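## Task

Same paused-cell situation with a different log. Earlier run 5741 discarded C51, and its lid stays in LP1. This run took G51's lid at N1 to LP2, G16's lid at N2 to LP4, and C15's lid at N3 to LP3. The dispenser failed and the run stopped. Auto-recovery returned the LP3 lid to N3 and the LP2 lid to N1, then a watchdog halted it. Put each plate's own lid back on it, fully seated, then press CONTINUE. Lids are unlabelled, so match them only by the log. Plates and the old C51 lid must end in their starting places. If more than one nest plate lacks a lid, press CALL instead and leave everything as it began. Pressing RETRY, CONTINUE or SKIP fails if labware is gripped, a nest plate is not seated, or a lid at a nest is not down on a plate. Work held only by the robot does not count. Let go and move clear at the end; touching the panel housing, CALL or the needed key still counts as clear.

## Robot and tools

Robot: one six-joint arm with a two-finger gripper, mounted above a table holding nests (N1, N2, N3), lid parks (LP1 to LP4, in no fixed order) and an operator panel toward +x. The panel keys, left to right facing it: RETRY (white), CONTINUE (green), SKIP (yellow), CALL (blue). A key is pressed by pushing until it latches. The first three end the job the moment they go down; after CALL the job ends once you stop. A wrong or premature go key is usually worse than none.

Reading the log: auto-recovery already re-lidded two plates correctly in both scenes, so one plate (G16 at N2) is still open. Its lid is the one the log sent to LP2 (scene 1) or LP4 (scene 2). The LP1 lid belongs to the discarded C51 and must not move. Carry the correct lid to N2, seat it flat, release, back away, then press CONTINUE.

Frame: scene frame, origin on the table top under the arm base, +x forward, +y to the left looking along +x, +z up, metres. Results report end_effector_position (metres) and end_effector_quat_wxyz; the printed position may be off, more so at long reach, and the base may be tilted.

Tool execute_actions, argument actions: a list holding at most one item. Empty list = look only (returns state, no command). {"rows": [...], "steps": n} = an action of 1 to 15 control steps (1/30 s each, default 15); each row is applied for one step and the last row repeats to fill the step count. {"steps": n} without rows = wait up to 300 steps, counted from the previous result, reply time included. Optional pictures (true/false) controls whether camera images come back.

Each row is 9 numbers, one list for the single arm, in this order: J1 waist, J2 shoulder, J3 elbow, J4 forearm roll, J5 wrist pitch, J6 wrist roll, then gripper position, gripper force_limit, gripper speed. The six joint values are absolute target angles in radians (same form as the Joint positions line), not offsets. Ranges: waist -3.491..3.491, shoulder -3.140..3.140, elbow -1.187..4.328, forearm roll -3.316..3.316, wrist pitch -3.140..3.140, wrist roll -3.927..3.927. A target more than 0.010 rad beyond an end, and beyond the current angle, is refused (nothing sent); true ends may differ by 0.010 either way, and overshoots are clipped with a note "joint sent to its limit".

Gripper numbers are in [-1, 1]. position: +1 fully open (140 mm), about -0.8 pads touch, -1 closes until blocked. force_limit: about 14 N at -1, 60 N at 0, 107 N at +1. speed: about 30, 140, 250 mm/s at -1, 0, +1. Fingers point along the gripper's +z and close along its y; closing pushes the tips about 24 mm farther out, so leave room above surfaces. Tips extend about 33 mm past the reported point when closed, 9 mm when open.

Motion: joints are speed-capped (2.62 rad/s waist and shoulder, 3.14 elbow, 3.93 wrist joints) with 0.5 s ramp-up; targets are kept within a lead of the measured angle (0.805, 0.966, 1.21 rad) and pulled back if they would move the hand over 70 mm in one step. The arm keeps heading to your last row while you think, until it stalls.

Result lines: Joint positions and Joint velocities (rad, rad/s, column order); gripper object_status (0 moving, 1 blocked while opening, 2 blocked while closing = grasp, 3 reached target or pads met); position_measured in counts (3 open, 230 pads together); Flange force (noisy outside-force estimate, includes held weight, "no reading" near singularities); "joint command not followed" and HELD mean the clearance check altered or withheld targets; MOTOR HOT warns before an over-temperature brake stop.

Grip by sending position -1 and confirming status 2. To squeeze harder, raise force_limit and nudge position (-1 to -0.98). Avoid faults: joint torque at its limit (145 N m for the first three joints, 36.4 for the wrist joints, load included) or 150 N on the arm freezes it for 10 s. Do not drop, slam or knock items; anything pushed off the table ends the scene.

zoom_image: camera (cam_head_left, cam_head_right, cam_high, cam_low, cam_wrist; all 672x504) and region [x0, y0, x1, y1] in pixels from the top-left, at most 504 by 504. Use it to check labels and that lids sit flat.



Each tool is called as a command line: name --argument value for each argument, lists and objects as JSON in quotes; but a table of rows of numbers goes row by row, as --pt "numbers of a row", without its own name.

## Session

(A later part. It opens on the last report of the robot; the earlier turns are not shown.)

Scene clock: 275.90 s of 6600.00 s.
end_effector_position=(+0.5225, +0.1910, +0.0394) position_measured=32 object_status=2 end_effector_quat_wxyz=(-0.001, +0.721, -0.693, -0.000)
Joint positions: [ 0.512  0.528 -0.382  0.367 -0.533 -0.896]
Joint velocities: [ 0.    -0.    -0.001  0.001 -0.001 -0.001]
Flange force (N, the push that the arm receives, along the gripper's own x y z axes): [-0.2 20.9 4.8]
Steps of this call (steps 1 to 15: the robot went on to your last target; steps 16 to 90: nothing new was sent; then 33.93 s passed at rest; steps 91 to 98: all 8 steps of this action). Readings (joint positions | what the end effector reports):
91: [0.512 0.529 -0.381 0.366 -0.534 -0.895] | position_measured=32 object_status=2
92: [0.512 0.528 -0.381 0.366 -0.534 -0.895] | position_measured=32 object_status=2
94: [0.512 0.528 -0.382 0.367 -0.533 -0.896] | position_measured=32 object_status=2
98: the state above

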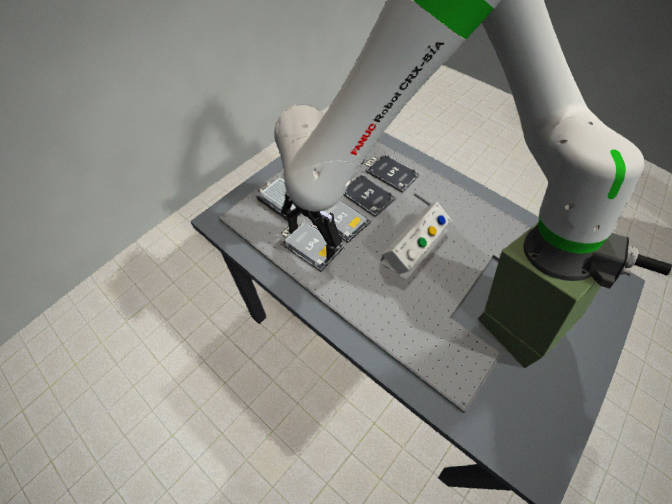

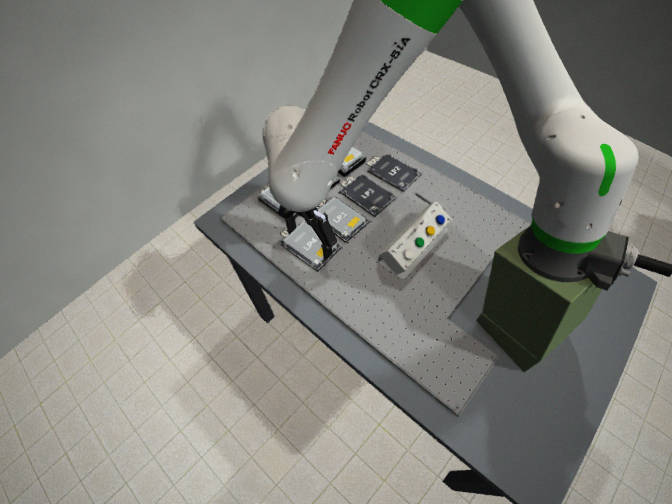

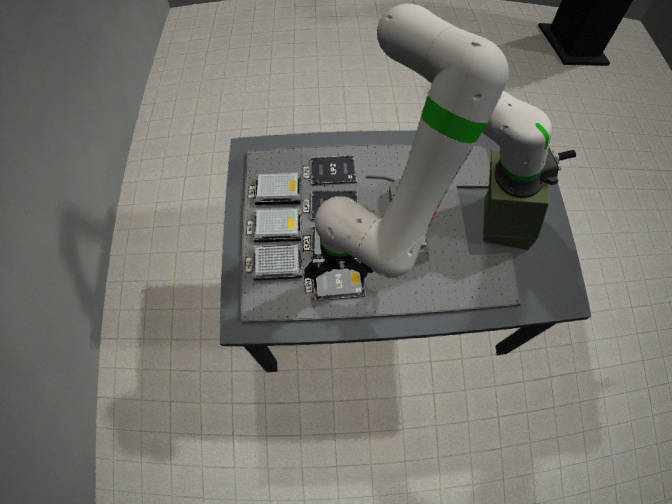

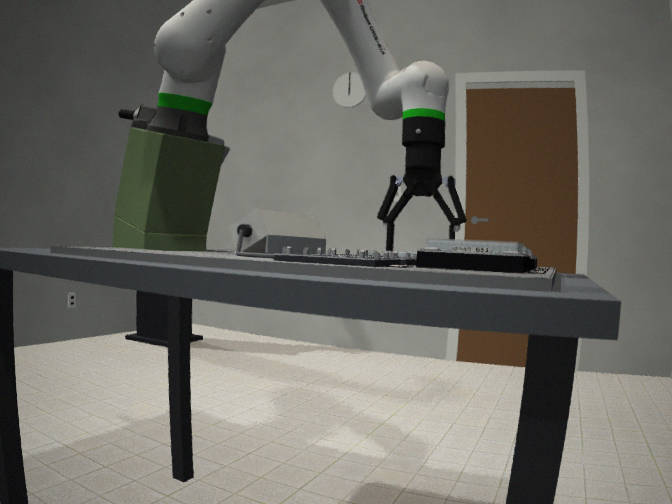

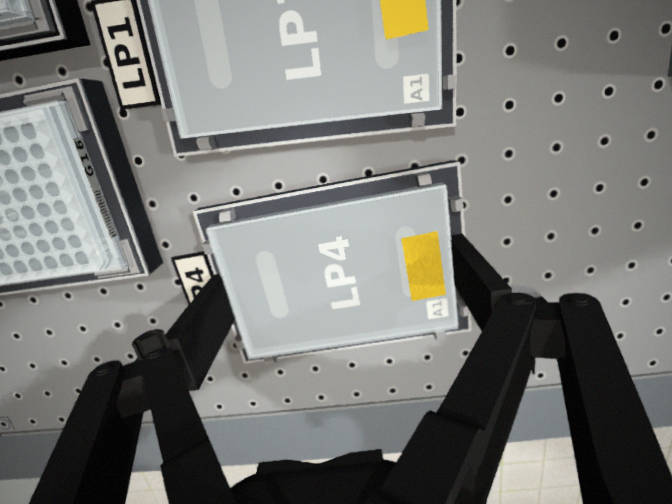

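execute_actions --actions '[{"rows": [[0.5130, 0.5271, -0.38468, 0.36814, -0.53169, -0.89826, -1, -0.5, -0.6],[0.5130, 0.5271, -0.38468, 0.36814, -0.53169, -0.89826, -1, -0.5, -0.6],[0.5130, 0.5271, -0.38468, 0.36814, -0.53169, -0.89826, -1, -0.5, -0.6],[0.5130, 0.5271, -0.38468, 0.36814, -0.53169, -0.89826, -1, -0.5, -0.6],[0.5138, 0.5228, -0.38452, 0.3658, -0.5360, -0.8962, -1, -0.5, -0.6],[0.5146, 0.5186, -0.38436, 0.3634, -0.5403, -0.8942, -1, -0.5, -0.6],[0.5154, 0.5143, -0.3842, 0.3611, -0.5447, -0.8921, -1, -0.5, -0.6],[0.5161, 0.5100, -0.38405, 0.3587, -0.5490, -0.8901, -1, -0.5, -0.6],[0.5169, 0.5057, -0.3839, 0.3564, -0.5533, -0.8880, -1, -0.5, -0.6],[0.5177, 0.5015, -0.38373, 0.3540, -0.5576, -0.8860, -1, -0.5, -0.6],[0.5185, 0.4972, -0.38357, 0.3517, -0.5620, -0.8839, -1, -0.5, -0.6],[0.5193, 0.4929, -0.3834, 0.3493, -0.5663, -0.8819, -1, -0.5, -0.6],[0.5201, 0.4887, -0.38326, 0.3470, -0.5706, -0.8798, -1, -0.5, -0.6],[0.52084, 0.48439, -0.3831, 0.34463, -0.57495, -0.8778, -1, -0.5, -0.6]], "steps": 15}]'

Scene clock: 288.73 s of 6600.00 s.
end_effector_position=(+0.5224, +0.1903, +0.0580) position_measured=32 object_status=2 end_effector_quat_wxyz=(-0.000, +0.721, -0.693, -0.000)
Joint positions: [ 0.52   0.489 -0.383  0.347 -0.571 -0.88 ]
Joint velocities: [ 0.022 -0.121  0.004 -0.067 -0.123  0.057]
Flange force (N, the push that the arm receives, along the gripper's own x y z axes): [-4.1 0.0 1.4]
Steps of this call (steps 1 to 15: the robot went on to your last target; steps 16 to 90: nothing new was sent; then 9.33 s passed at rest; steps 91 to 105: all 15 steps of this action). Readings (joint positions | what the end effector reports):
91: [0.512 0.528 -0.382 0.367 -0.533 -0.897] | position_measured=32 object_status=2
92: [0.513 0.528 -0.383 0.368 -0.533 -0.897] | position_measured=32 object_status=2
94: [0.513 0.527 -0.384 0.368 -0.532 -0.898] | position_measured=32 object_status=2
98: [0.515 0.518 -0.385 0.364 -0.541 -0.894] | position_measured=32 object_status=2
105: the state above

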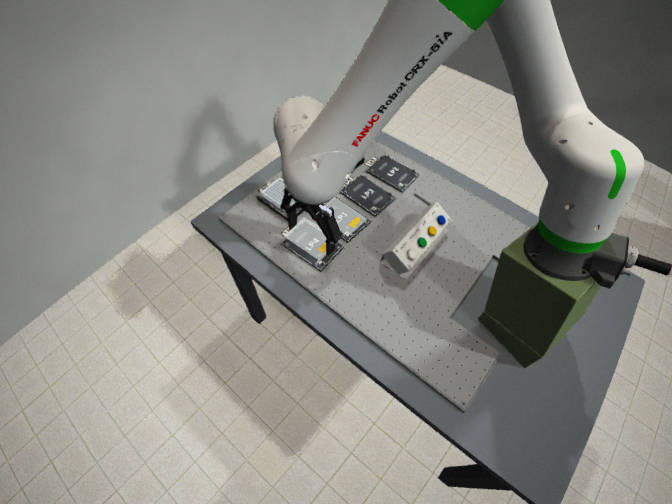

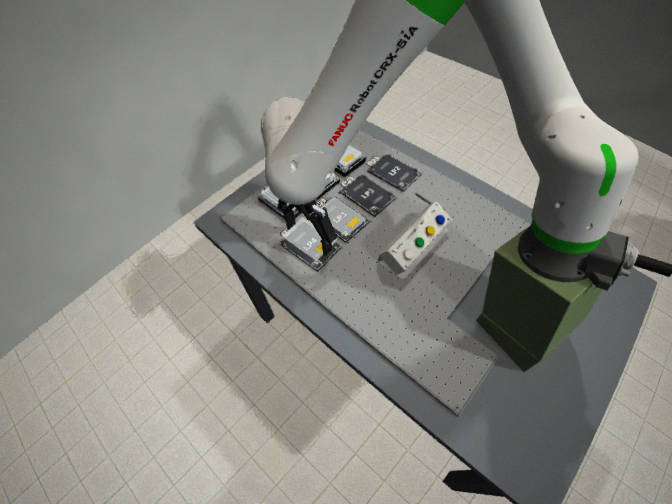

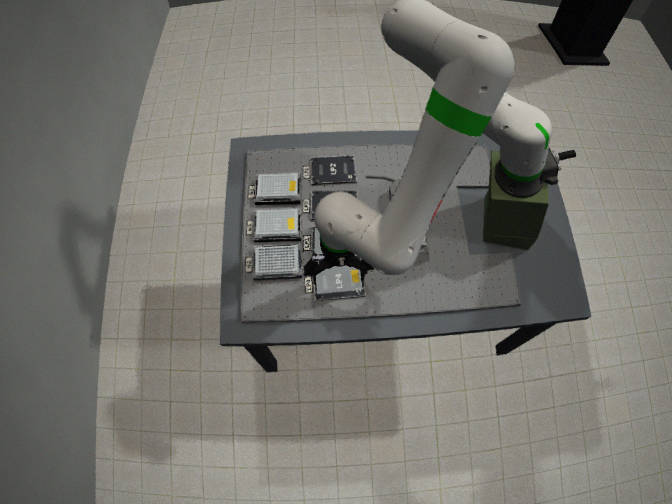

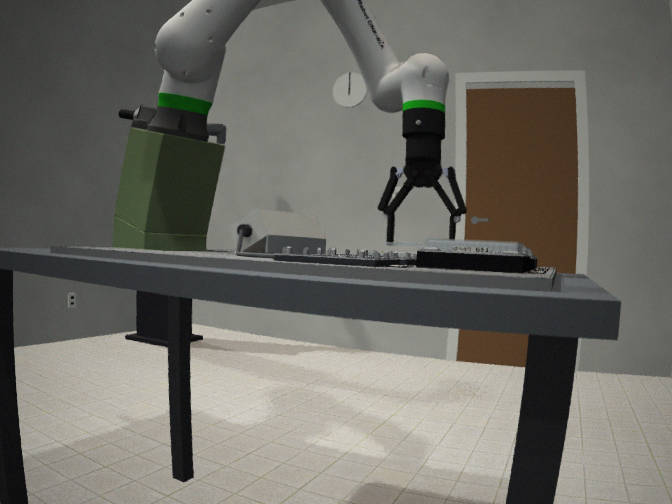

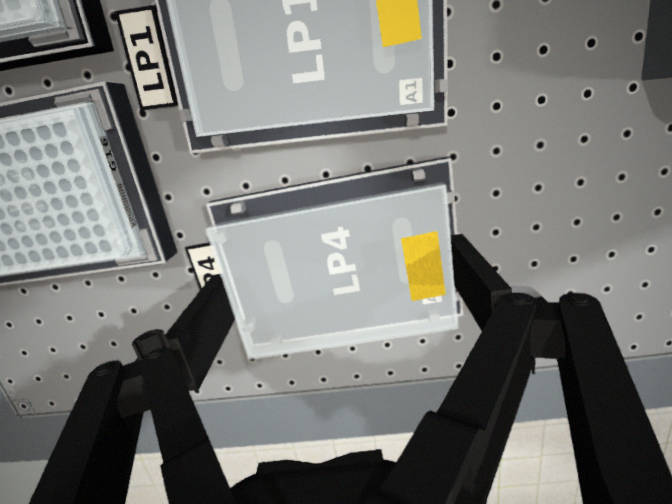

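execute_actions --actions '[{"rows": [[0.5351,0.3539,-0.3504,0.2811,-0.7335,-0.8498,-1,-0.5,-0.6],[0.5351,0.3539,-0.3504,0.2811,-0.7335,-0.8498,-1,-0.5,-0.6],[0.5351,0.3539,-0.3504,0.2811,-0.7335,-0.8498,-1,-0.5,-0.6],[0.5351,0.3539,-0.3504,0.2811,-0.7335,-0.8498,-1,-0.5,-0.6],[0.5351,0.3539,-0.3504,0.2811,-0.7335,-0.8498,-1,-0.5,-0.6],[0.5351,0.3539,-0.3504,0.2811,-0.7335,-0.8498,-1,-0.5,-0.6],[0.5351,0.3539,-0.3504,0.2811,-0.7335,-0.8498,-1,-0.5,-0.6],[0.5351,0.3539,-0.3504,0.2811,-0.7335,-0.8498,-1,-0.5,-0.6],[0.5351,0.3539,-0.3504,0.2811,-0.7335,-0.8498,-1,-0.5,-0.6],[0.2987,0.6259,0.1768,0.1816,-0.9374,-0.5105,-1,-0.5,-0.6]], "steps": 15}]' --pictures false

execute_actions --actions '[{"steps": 25}]'

Scene clock: 305.17 s of 6600.00 s.
end_effector_position=(+0.5570, +0.1795, +0.1331) position_measured=32 object_status=2 end_effector_quat_wxyz=(+0.002, +0.705, -0.709, -0.000)
Joint positions: [ 0.498  0.39  -0.267  0.261 -0.777 -0.795]
Joint velocities: [-0.447  0.486  1.003 -0.202 -0.414  0.645]
Flange force (N, the push that the arm receives, along the gripper's own x y z axes): [-1.3 29.5 -7.3]
Steps of this call (steps 1 to 15: the robot went on to your last target; steps 16 to 90: nothing new was sent; then 12.93 s passed at rest; steps 91 to 105: all 15 steps of this action). Readings (joint positions | what the end effector reports):
91: [0.521 0.484 -0.383 0.345 -0.575 -0.878] | position_measured=32 object_status=2
92: [0.521 0.482 -0.383 0.343 -0.578 -0.877] | position_measured=32 object_status=2
94: [0.523 0.461 -0.377 0.333 -0.603 -0.873] | position_measured=32 object_status=2
98: [0.533 0.375 -0.356 0.292 -0.707 -0.855] | position_measured=32 object_status=2
105: the state above

Scene clock: 306.00 s of 6600.00 s.
end_effector_position=(+0.7001, +0.1253, +0.1203) position_measured=32 object_status=2 end_effector_quat_wxyz=(-0.000, +0.707, -0.707, -0.000)
Joint positions: [ 0.299  0.626  0.177  0.182 -0.937 -0.511]
Joint velocities: [-0.  0. -0.  0. -0.  0.]
Flange force (N, the push that the arm receives, along the gripper's own x y z axes): [-2.6 2.1 0.9]
Steps of this call (steps 1 to 25: the robot went on to your last target). Readings (joint positions | what the end effector reports):
1: [0.482 0.409 -0.229 0.254 -0.791 -0.771] | position_measured=32 object_status=2
2: [0.464 0.430 -0.190 0.247 -0.804 -0.746] | position_measured=32 object_status=2
4: [0.430 0.471 -0.114 0.234 -0.832 -0.698] | position_measured=32 object_status=2
8: [0.361 0.552 0.037 0.207 -0.887 -0.600] | position_measured=32 object_status=2
25: the state above

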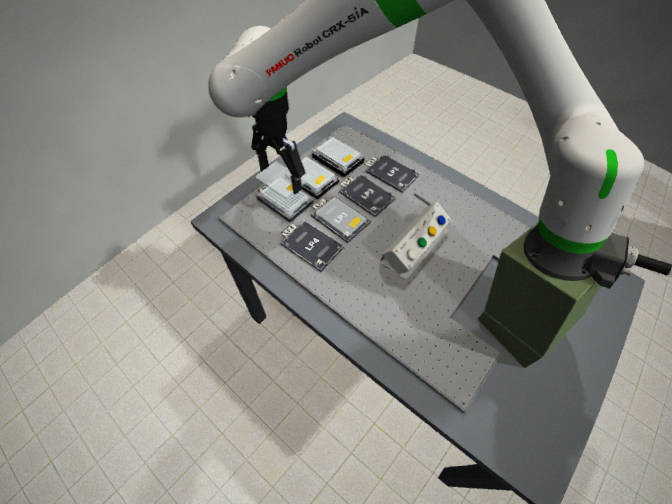

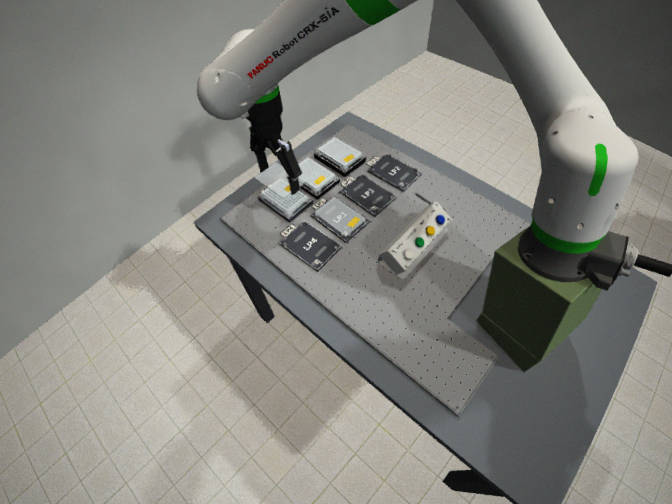

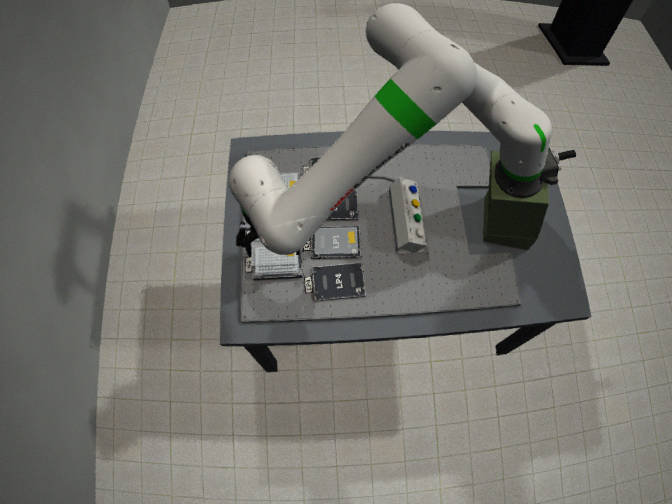

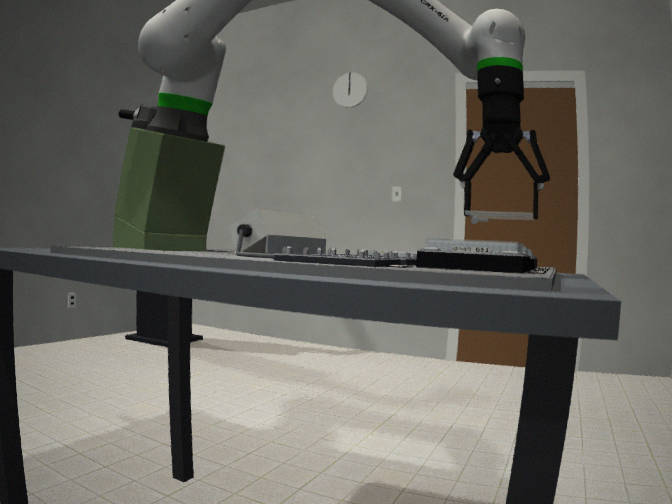

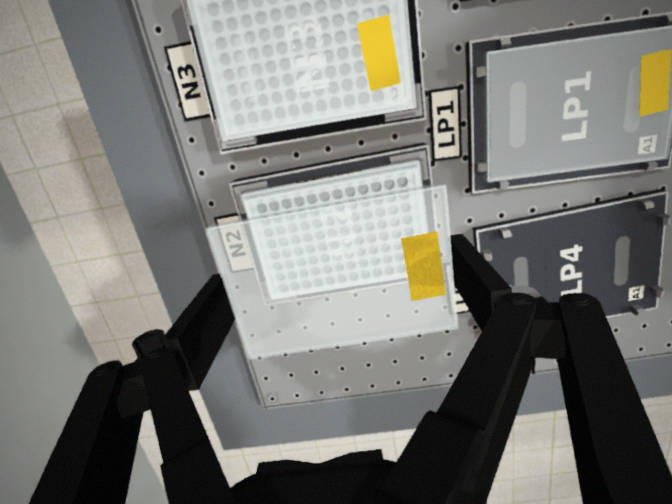

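zoom_image --camera "cam_wrist" --region '[200, 130, 480, 370]'

zoom_image --camera "cam_wrist" --region '[215, 160, 305, 230]'

zoom_image --camera "cam_wrist" --region '[370, 135, 460, 205]'

Region (200, 130, 480, 370) of cam_wrist's 672x504 image, scaled by 1.800, with more detail than that image has; it fills the top 432 rows of this view, and the rest is white.

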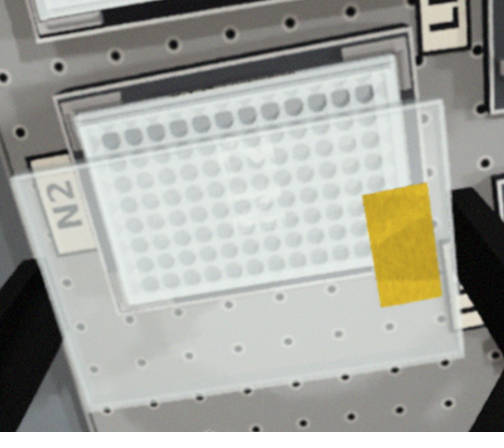

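Region (215, 160, 305, 230) of cam_wrist's 672x504 image, scaled by 5.600, with more detail than that image has.

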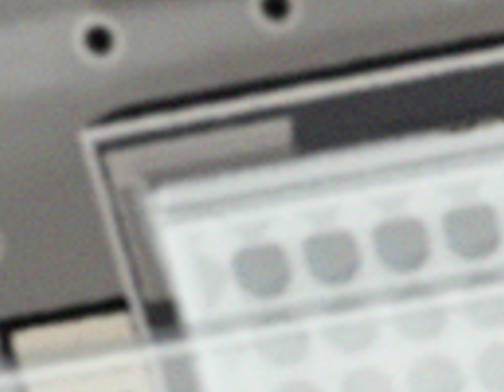

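Region (370, 135, 460, 205) of cam_wrist's 672x504 image, scaled by 5.600, with more detail than that image has.

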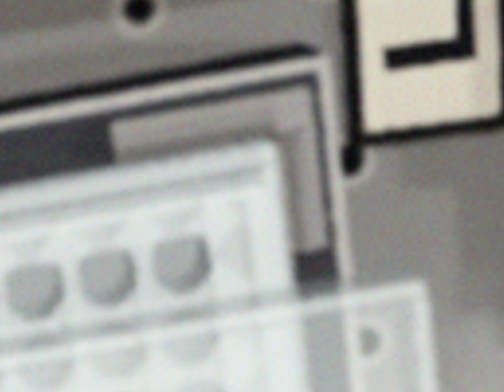

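zoom_image --camera "cam_wrist" --region '[240, 230, 350, 320]'

zoom_image --camera "cam_wrist" --region '[340, 200, 450, 300]'

Region (240, 230, 350, 320) of cam_wrist's 672x504 image, scaled by 4.582, with more detail than that image has; it fills the top 412 rows of this view, and the rest is white.

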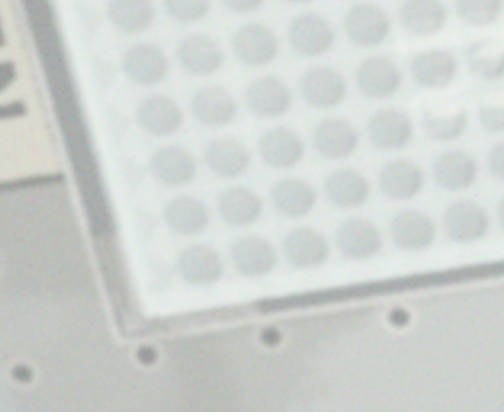

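Region (340, 200, 450, 300) of cam_wrist's 672x504 image, scaled by 4.582, with more detail than that image has; it fills the top 458 rows of this view, and the rest is white.

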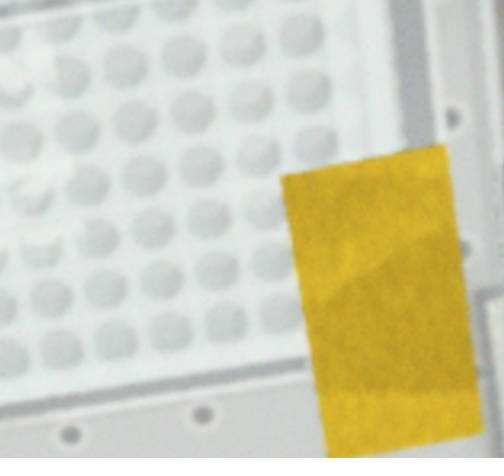

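execute_actions --actions '[{"rows": [[0.28234, 0.6927, 0.1771, 0.18729, -0.8692, -0.50786, -1, -0.5, -0.6]], "steps": 15}]'

Scene clock: 360.50 s of 6600.00 s.
end_effector_position=(+0.7016, +0.1215, +0.0764) position_measured=32 object_status=2 end_effector_quat_wxyz=(-0.001, +0.707, -0.707, -0.000)
Joint positions: [ 0.282  0.693  0.177  0.187 -0.869 -0.508]
Joint velocities: [-0.     0.001 -0.001 -0.     0.     0.001]
Flange force (N, the push that the arm receives, along the gripper's own x y z axes): [-2.1 3.1 2.4]
Steps of this call (steps 1 to 15: the robot went on to your last target; steps 16 to 90: nothing new was sent; then 51.00 s passed at rest; steps 91 to 105: all 15 steps of this action). Readings (joint positions | what the end effector reports):
91: [0.299 0.626 0.177 0.182 -0.937 -0.510] | position_measured=32 object_status=2
92: [0.298 0.628 0.177 0.182 -0.936 -0.510] | position_measured=32 object_status=2
94: [0.293 0.649 0.177 0.184 -0.914 -0.510] | position_measured=32 object_status=2
98: [0.282 0.693 0.177 0.187 -0.870 -0.508] | position_measured=32 object_status=2
105: the state above

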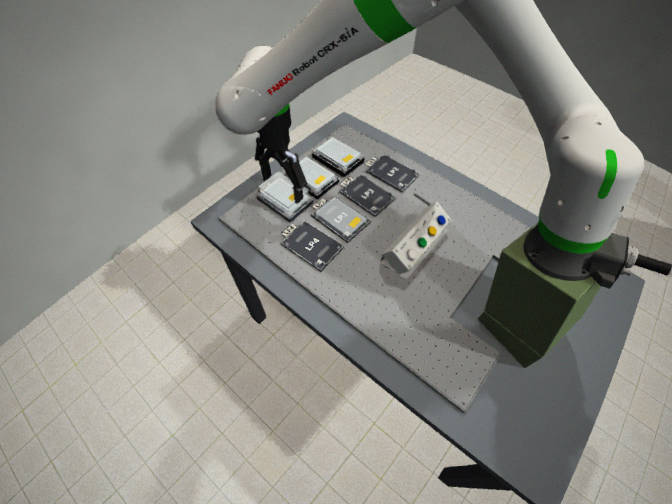

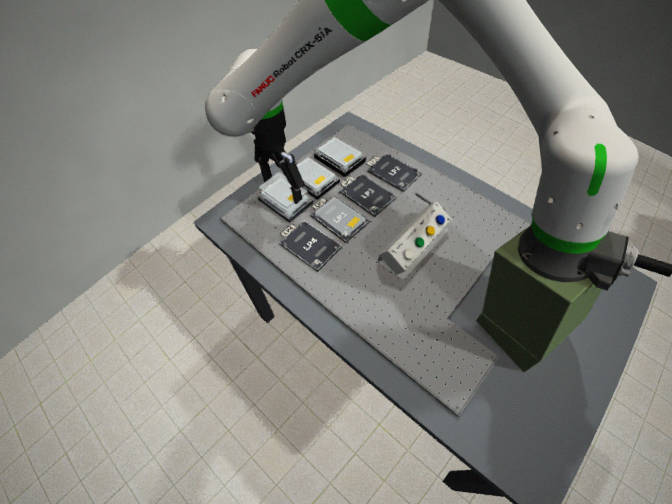

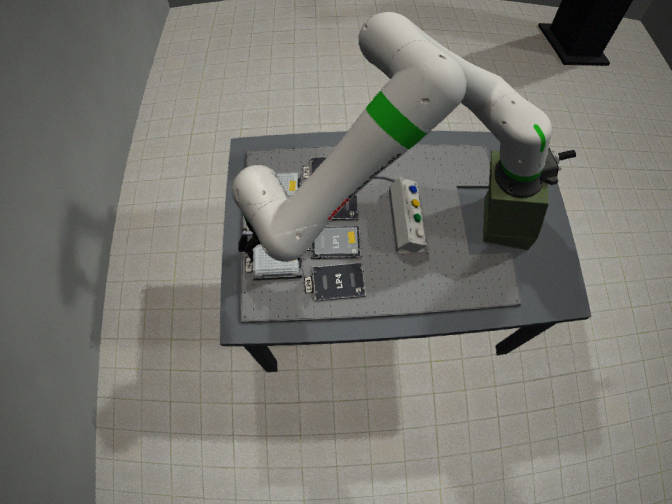

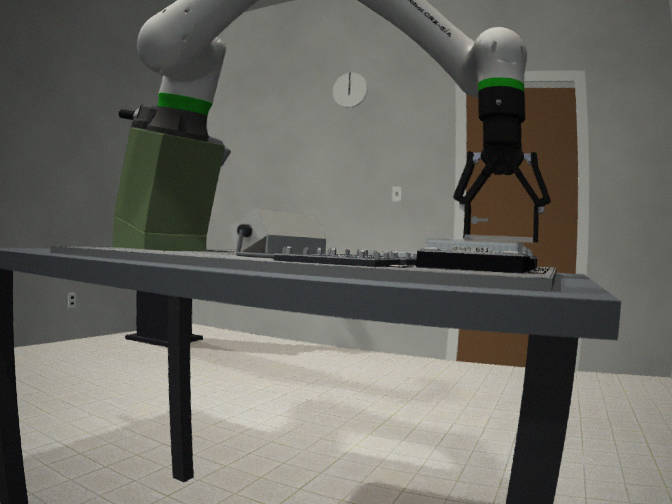

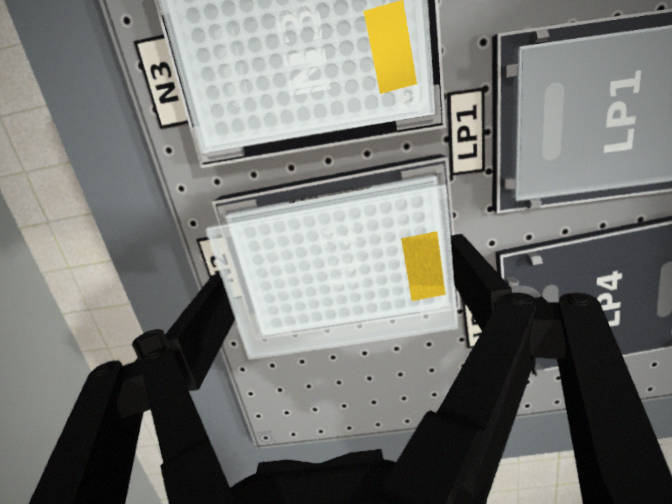

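zoom_image --camera "cam_wrist" --region '[200, 185, 300, 265]'

zoom_image --camera "cam_wrist" --region '[365, 155, 465, 235]'

zoom_image --camera "cam_wrist" --region '[230, 290, 330, 370]'

zoom_image --camera "cam_wrist" --region '[375, 265, 475, 345]'

Region (200, 185, 300, 265) of cam_wrist's 672x504 image, scaled by 5.040, with more detail than that image has; it fills the top 403 rows of this view, and the rest is white.

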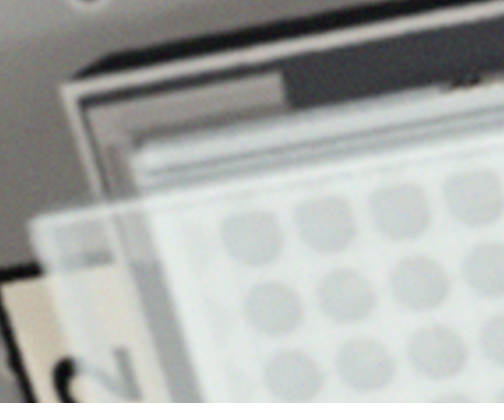

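Region (365, 155, 465, 235) of cam_wrist's 672x504 image, scaled by 5.040, with more detail than that image has; it fills the top 403 rows of this view, and the rest is white.

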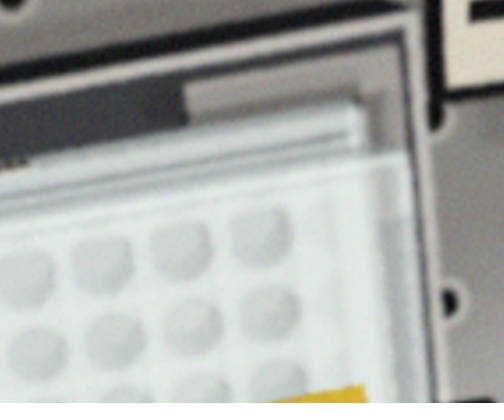

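Region (230, 290, 330, 370) of cam_wrist's 672x504 image, scaled by 5.040, with more detail than that image has; it fills the top 403 rows of this view, and the rest is white.

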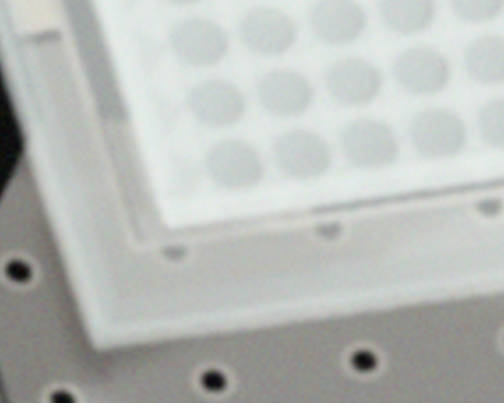

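Region (375, 265, 475, 345) of cam_wrist's 672x504 image, scaled by 5.040, with more detail than that image has; it fills the top 403 rows of this view, and the rest is white.

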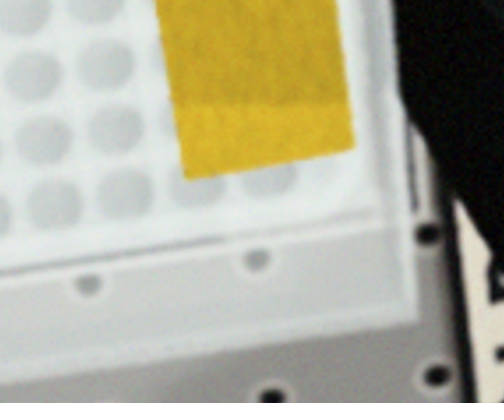

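zoom_image --camera "cam_low" --region '[410, 205, 560, 280]'

zoom_image --camera "cam_head_left" --region '[245, 130, 375, 230]'

Region (410, 205, 560, 280) of cam_low's 672x504 image, scaled by 3.360, with more detail than that image has.

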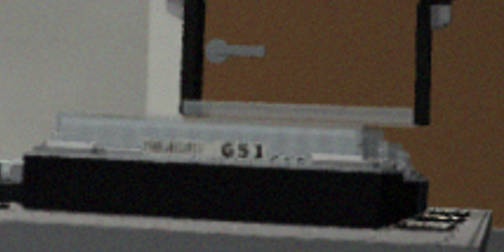

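Region (245, 130, 375, 230) of cam_head_left's 672x504 image, scaled by 3.877, with more detail than that image has; it fills the top 388 rows of this view, and the rest is white.

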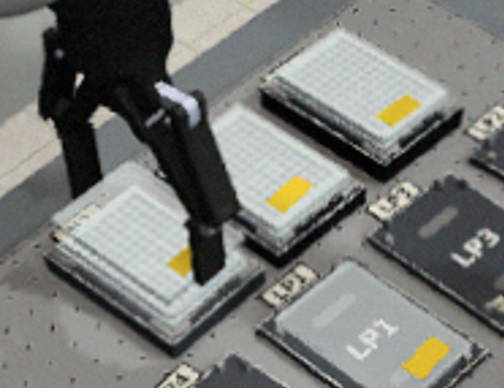

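execute_actions --actions '[{"rows": [[0.28207, 0.70329, 0.1702, 0.18996, -0.85233, -0.51177, -1, -0.5, -0.6]], "steps": 10}]'

Scene clock: 424.47 s of 6600.00 s.
end_effector_position=(+0.6993, +0.1219, +0.0672) position_measured=32 object_status=2 end_effector_quat_wxyz=(-0.000, +0.707, -0.707, -0.001)
Joint positions: [ 0.282  0.703  0.17   0.19  -0.852 -0.512]
Joint velocities: [-0.    -0.001 -0.     0.     0.     0.   ]
Flange force (N, the push that the arm receives, along the gripper's own x y z axes): [-3.6 2.1 0.0]
Steps of this call (steps 1 to 15: the robot went on to your last target; steps 16 to 90: nothing new was sent; then 60.63 s passed at rest; steps 91 to 100: all 10 steps of this action). Readings (joint positions | what the end effector reports):
91: [0.282 0.693 0.177 0.187 -0.869 -0.508] | position_measured=32 object_status=2
92: [0.282 0.695 0.176 0.187 -0.866 -0.508] | position_measured=32 object_status=2
94: [0.282 0.703 0.170 0.189 -0.854 -0.511] | position_measured=32 object_status=2
98: [0.282 0.703 0.170 0.190 -0.852 -0.512] | position_measured=32 object_status=2
100: the state above

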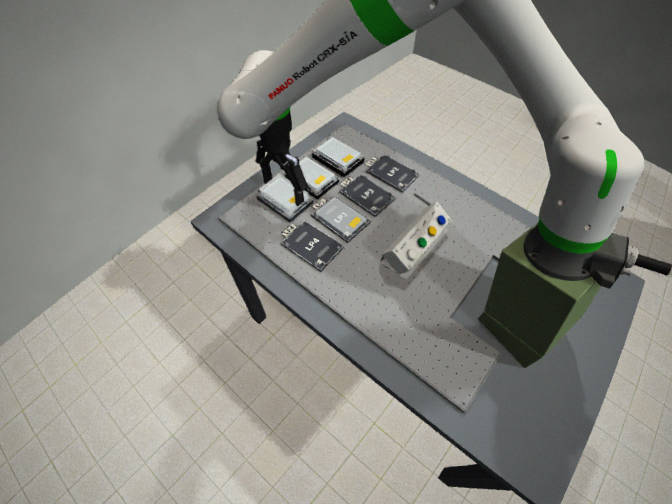

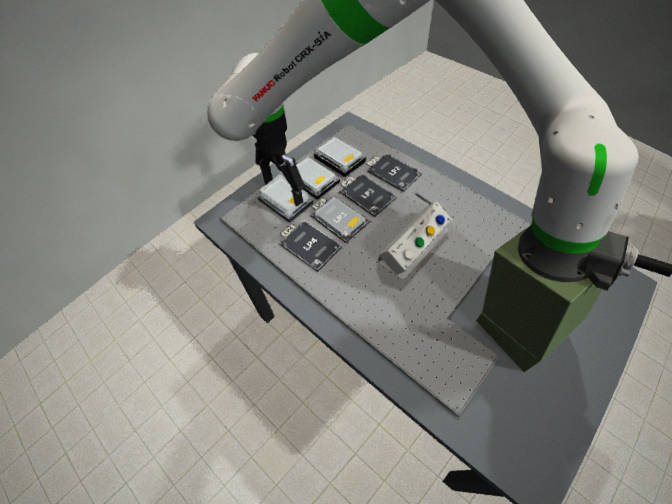

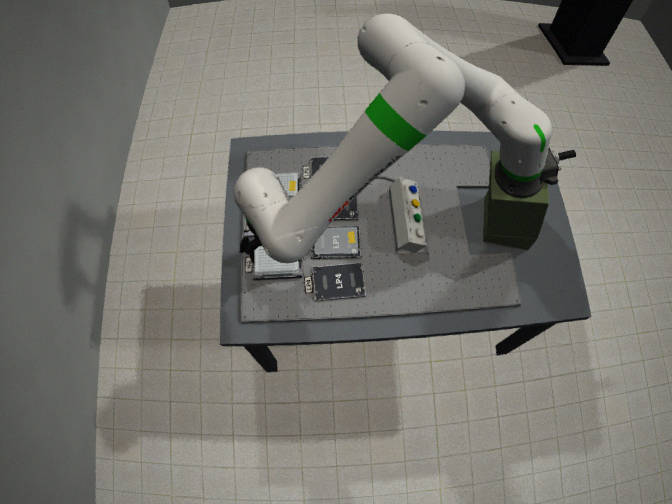

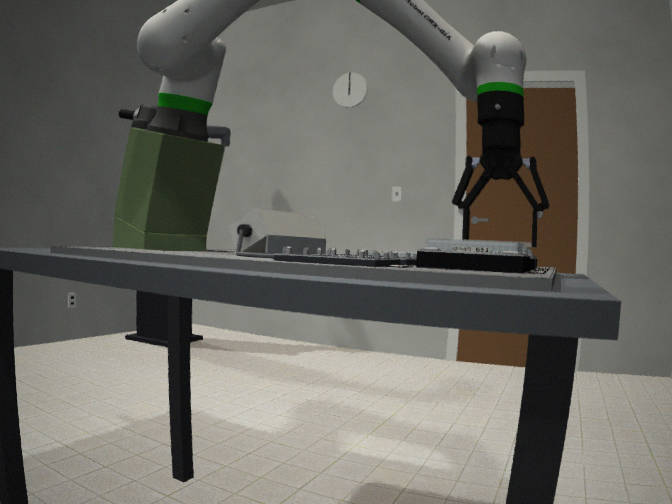

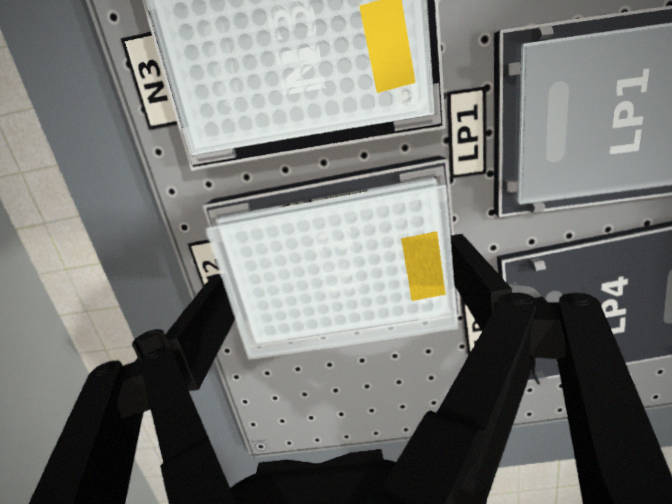

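zoom_image --camera "cam_wrist" --region '[195, 190, 295, 270]'

zoom_image --camera "cam_wrist" --region '[365, 160, 465, 240]'

zoom_image --camera "cam_wrist" --region '[230, 290, 330, 370]'

zoom_image --camera "cam_wrist" --region '[375, 265, 475, 345]'

Region (195, 190, 295, 270) of cam_wrist's 672x504 image, scaled by 5.040, with more detail than that image has; it fills the top 403 rows of this view, and the rest is white.

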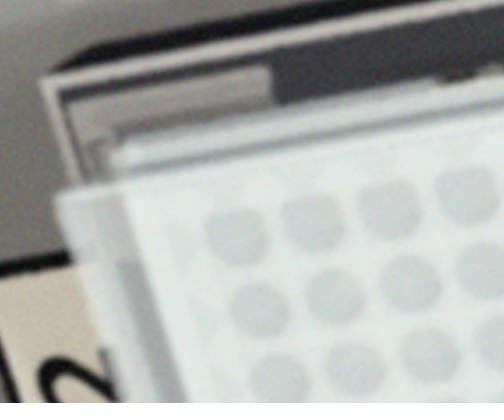

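Region (365, 160, 465, 240) of cam_wrist's 672x504 image, scaled by 5.040, with more detail than that image has; it fills the top 403 rows of this view, and the rest is white.

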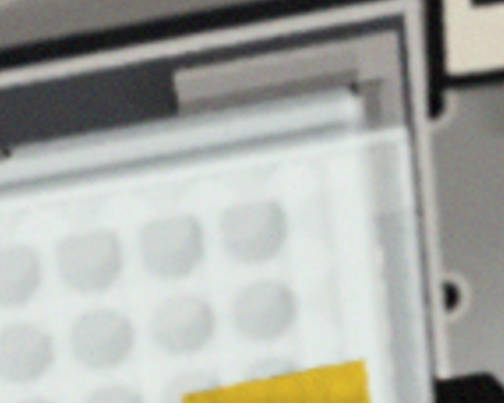

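Region (230, 290, 330, 370) of cam_wrist's 672x504 image, scaled by 5.040, with more detail than that image has; it fills the top 403 rows of this view, and the rest is white.

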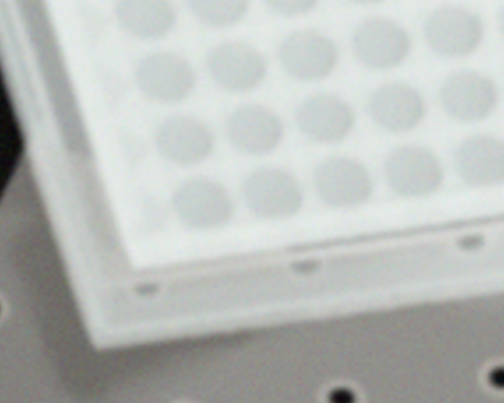

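Region (375, 265, 475, 345) of cam_wrist's 672x504 image, scaled by 5.040, with more detail than that image has; it fills the top 403 rows of this view, and the rest is white.

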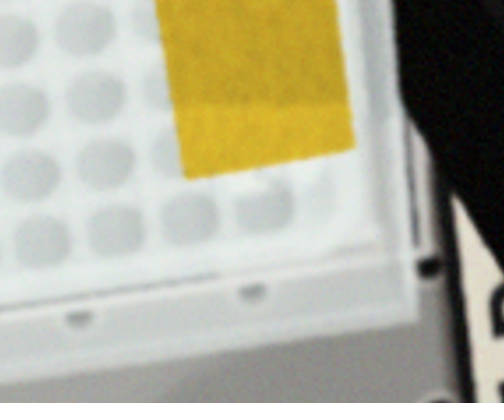

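zoom_image --camera "cam_wrist" --region '[165, 95, 265, 175]'

zoom_image --camera "cam_wrist" --region '[350, 60, 450, 140]'

Region (165, 95, 265, 175) of cam_wrist's 672x504 image, scaled by 5.040, with more detail than that image has; it fills the top 403 rows of this view, and the rest is white.

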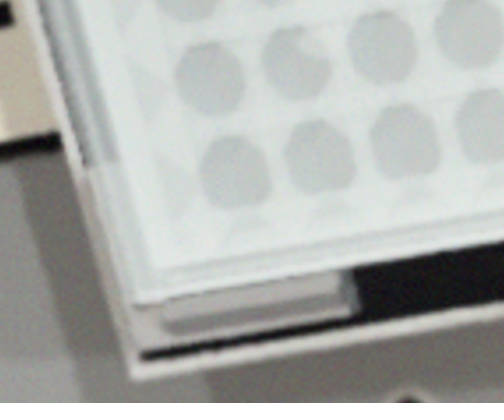

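Region (350, 60, 450, 140) of cam_wrist's 672x504 image, scaled by 5.040, with more detail than that image has; it fills the top 403 rows of this view, and the rest is white.

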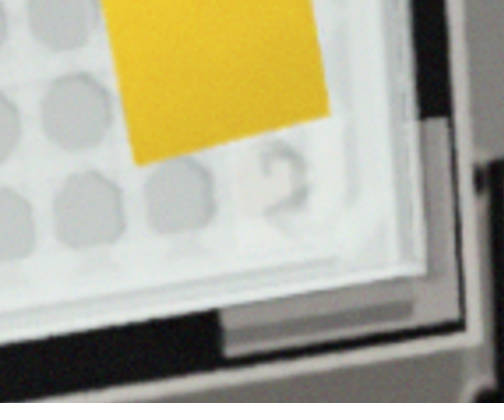

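execute_actions --actions '[{"rows": [[0.28189,0.70386,0.17139,0.18982,-0.8529,-0.51142,-1,-0.5,-0.6],[0.2817,0.7052,0.17146,0.18998,-0.8516,-0.5115,-1,-0.5,-0.6],[0.2815,0.7066,0.17153,0.19013,-0.8504,-0.5116,-1,-0.5,-0.6],[0.2813,0.7080,0.1716,0.1903,-0.8491,-0.5117,-1,-0.5,-0.6],[0.2811,0.7093,0.17166,0.19045,-0.8478,-0.5118,-1,-0.5,-0.6],[0.2809,0.7107,0.17173,0.1906,-0.8465,-0.5119,-1,-0.5,-0.6],[0.28073,0.71206,0.1718,0.19076,-0.84526,-0.51197,-1,-0.5,-0.6]], "steps": 12}]' --pictures false

Scene clock: 471.70 s of 6600.00 s.
end_effector_position=(+0.6995, +0.1219, +0.0621) position_measured=32 object_status=2 end_effector_quat_wxyz=(-0.000, +0.707, -0.707, -0.001)
Joint positions: [ 0.281  0.712  0.172  0.191 -0.845 -0.512]
Joint velocities: [-0.     0.     0.    -0.     0.001 -0.002]
Flange force (N, the push that the arm receives, along the gripper's own x y z axes): [-1.1 7.3 0.7]
Steps of this call (steps 1 to 15: the robot went on to your last target; steps 16 to 90: nothing new was sent; then 43.83 s passed at rest; steps 91 to 102: all 12 steps of this action). Readings (joint positions | what the end effector reports):
91: [0.282 0.703 0.170 0.190 -0.852 -0.512] | position_measured=32 object_status=2
92: [0.282 0.703 0.171 0.190 -0.852 -0.512] | position_measured=32 object_status=2
94: [0.282 0.705 0.171 0.190 -0.851 -0.512] | position_measured=32 object_status=2
98: [0.281 0.711 0.172 0.191 -0.846 -0.512] | position_measured=32 object_status=2
102: the state above

execute_actions --actions '[{"rows": [[0.28056,0.71324,0.17186,0.1909,-0.84415,-0.51205,-1,-0.5,-0.6],[0.28039,0.71442,0.17192,0.19103,-0.84305,-0.51212,-1,-0.5,-0.6]], "steps": 7}]' --pictures false

Scene clock: 474.53 s of 6600.00 s.
end_effector_position=(+0.6994, +0.1219, +0.0606) position_measured=32 object_status=2 end_effector_quat_wxyz=(-0.000, +0.707, -0.707, -0.001)
Joint positions: [ 0.28   0.714  0.172  0.191 -0.843 -0.512]
Joint velocities: [ 0.     0.001  0.001  0.001 -0.001 -0.001]
Flange force (N, the push that the arm receives, along the gripper's own x y z axes): [-3.1 1.3 0.8]
Steps of this call (steps 1 to 15: the robot went on to your last target; steps 16 to 78: nothing new was sent; steps 79 to 85: all 7 steps of this action). Readings (joint positions | what the end effector reports):
79: [0.281 0.712 0.172 0.191 -0.845 -0.512] | position_measured=32 object_status=2
80: [0.281 0.713 0.172 0.191 -0.845 -0.512] | position_measured=32 object_status=2
82: [0.280 0.714 0.172 0.191 -0.843 -0.512] | position_measured=32 object_status=2
85: the state above

execute_actions --actions '[{"rows": [[0.28022,0.7156,0.17198,0.19117,-0.84195,-0.5122,-1,-0.5,-0.6],[0.28005,0.71678,0.17204,0.1913,-0.84085,-0.51228,-1,-0.5,-0.6]], "steps": 7}]' --pictures false

Scene clock: 477.30 s of 6600.00 s.
end_effector_position=(+0.6994, +0.1219, +0.0591) position_measured=32 object_status=2 end_effector_quat_wxyz=(-0.000, +0.707, -0.707, -0.001)
Joint positions: [ 0.28   0.717  0.172  0.191 -0.841 -0.512]
Joint velocities: [-0.    -0.002 -0.     0.    -0.    -0.001]
Flange force (N, the push that the arm receives, along the gripper's own x y z axes): [-1.2 5.6 0.1]
Steps of this call (steps 1 to 15: the robot went on to your last target; steps 16 to 76: nothing new was sent; steps 77 to 83: all 7 steps of this action). Readings (joint positions | what the end effector reports):
77: [0.280 0.714 0.172 0.191 -0.843 -0.512] | position_measured=32 object_status=2
78: [0.280 0.715 0.172 0.191 -0.842 -0.512] | position_measured=32 object_status=2
80: [0.280 0.717 0.172 0.191 -0.841 -0.512] | position_measured=32 object_status=2
83: the state above

execute_actions --actions '[{"rows": [[0.27988,0.71797,0.1721,0.19143,-0.83975,-0.51236,-1,-0.5,-0.6],[0.27972,0.71915,0.17216,0.19157,-0.83864,-0.51244,-1,-0.5,-0.6]], "steps": 7}]' --pictures false

Scene clock: 479.73 s of 6600.00 s.
end_effector_position=(+0.6993, +0.1219, +0.0576) position_measured=32 object_status=2 end_effector_quat_wxyz=(-0.000, +0.707, -0.707, -0.001)
Joint positions: [ 0.28   0.719  0.172  0.192 -0.839 -0.512]
Joint velocities: [-0.    -0.    -0.    -0.     0.001  0.001]
Flange force (N, the push that the arm receives, along the gripper's own x y z axes): [-1.8 1.0 -0.4]
Steps of this call (steps 1 to 15: the robot went on to your last target; steps 16 to 66: nothing new was sent; steps 67 to 73: all 7 steps of this action). Readings (joint positions | what the end effector reports):
67: [0.280 0.717 0.172 0.191 -0.841 -0.512] | position_measured=32 object_status=2
68: [0.280 0.717 0.172 0.191 -0.840 -0.512] | position_measured=32 object_status=2
70: [0.280 0.719 0.172 0.191 -0.839 -0.512] | position_measured=32 object_status=2
73: the state above

execute_actions --actions '[{"rows": [[0.27949,0.72072,0.17224,0.19175,-0.83717,-0.51254,-1,-0.5,-0.6]], "steps": 7}]' --pictures false

Scene clock: 482.77 s of 6600.00 s.
end_effector_position=(+0.6993, +0.1219, +0.0566) position_measured=32 object_status=2 end_effector_quat_wxyz=(-0.000, +0.707, -0.707, -0.001)
Joint positions: [ 0.279  0.721  0.172  0.192 -0.837 -0.513]
Joint velocities: [ 0.     0.     0.     0.     0.001 -0.001]
Flange force (N, the push that the arm receives, along the gripper's own x y z axes): [-1.9 6.1 -1.3]
Steps of this call (steps 1 to 15: the robot went on to your last target; steps 16 to 84: nothing new was sent; steps 85 to 91: all 7 steps of this action). Readings (joint positions | what the end effector reports):
85: [0.280 0.719 0.172 0.192 -0.839 -0.512] | position_measured=32 object_status=2
86: [0.280 0.720 0.172 0.192 -0.838 -0.512] | position_measured=32 object_status=2
88: [0.280 0.721 0.172 0.192 -0.837 -0.513] | position_measured=32 object_status=2
91: the state above


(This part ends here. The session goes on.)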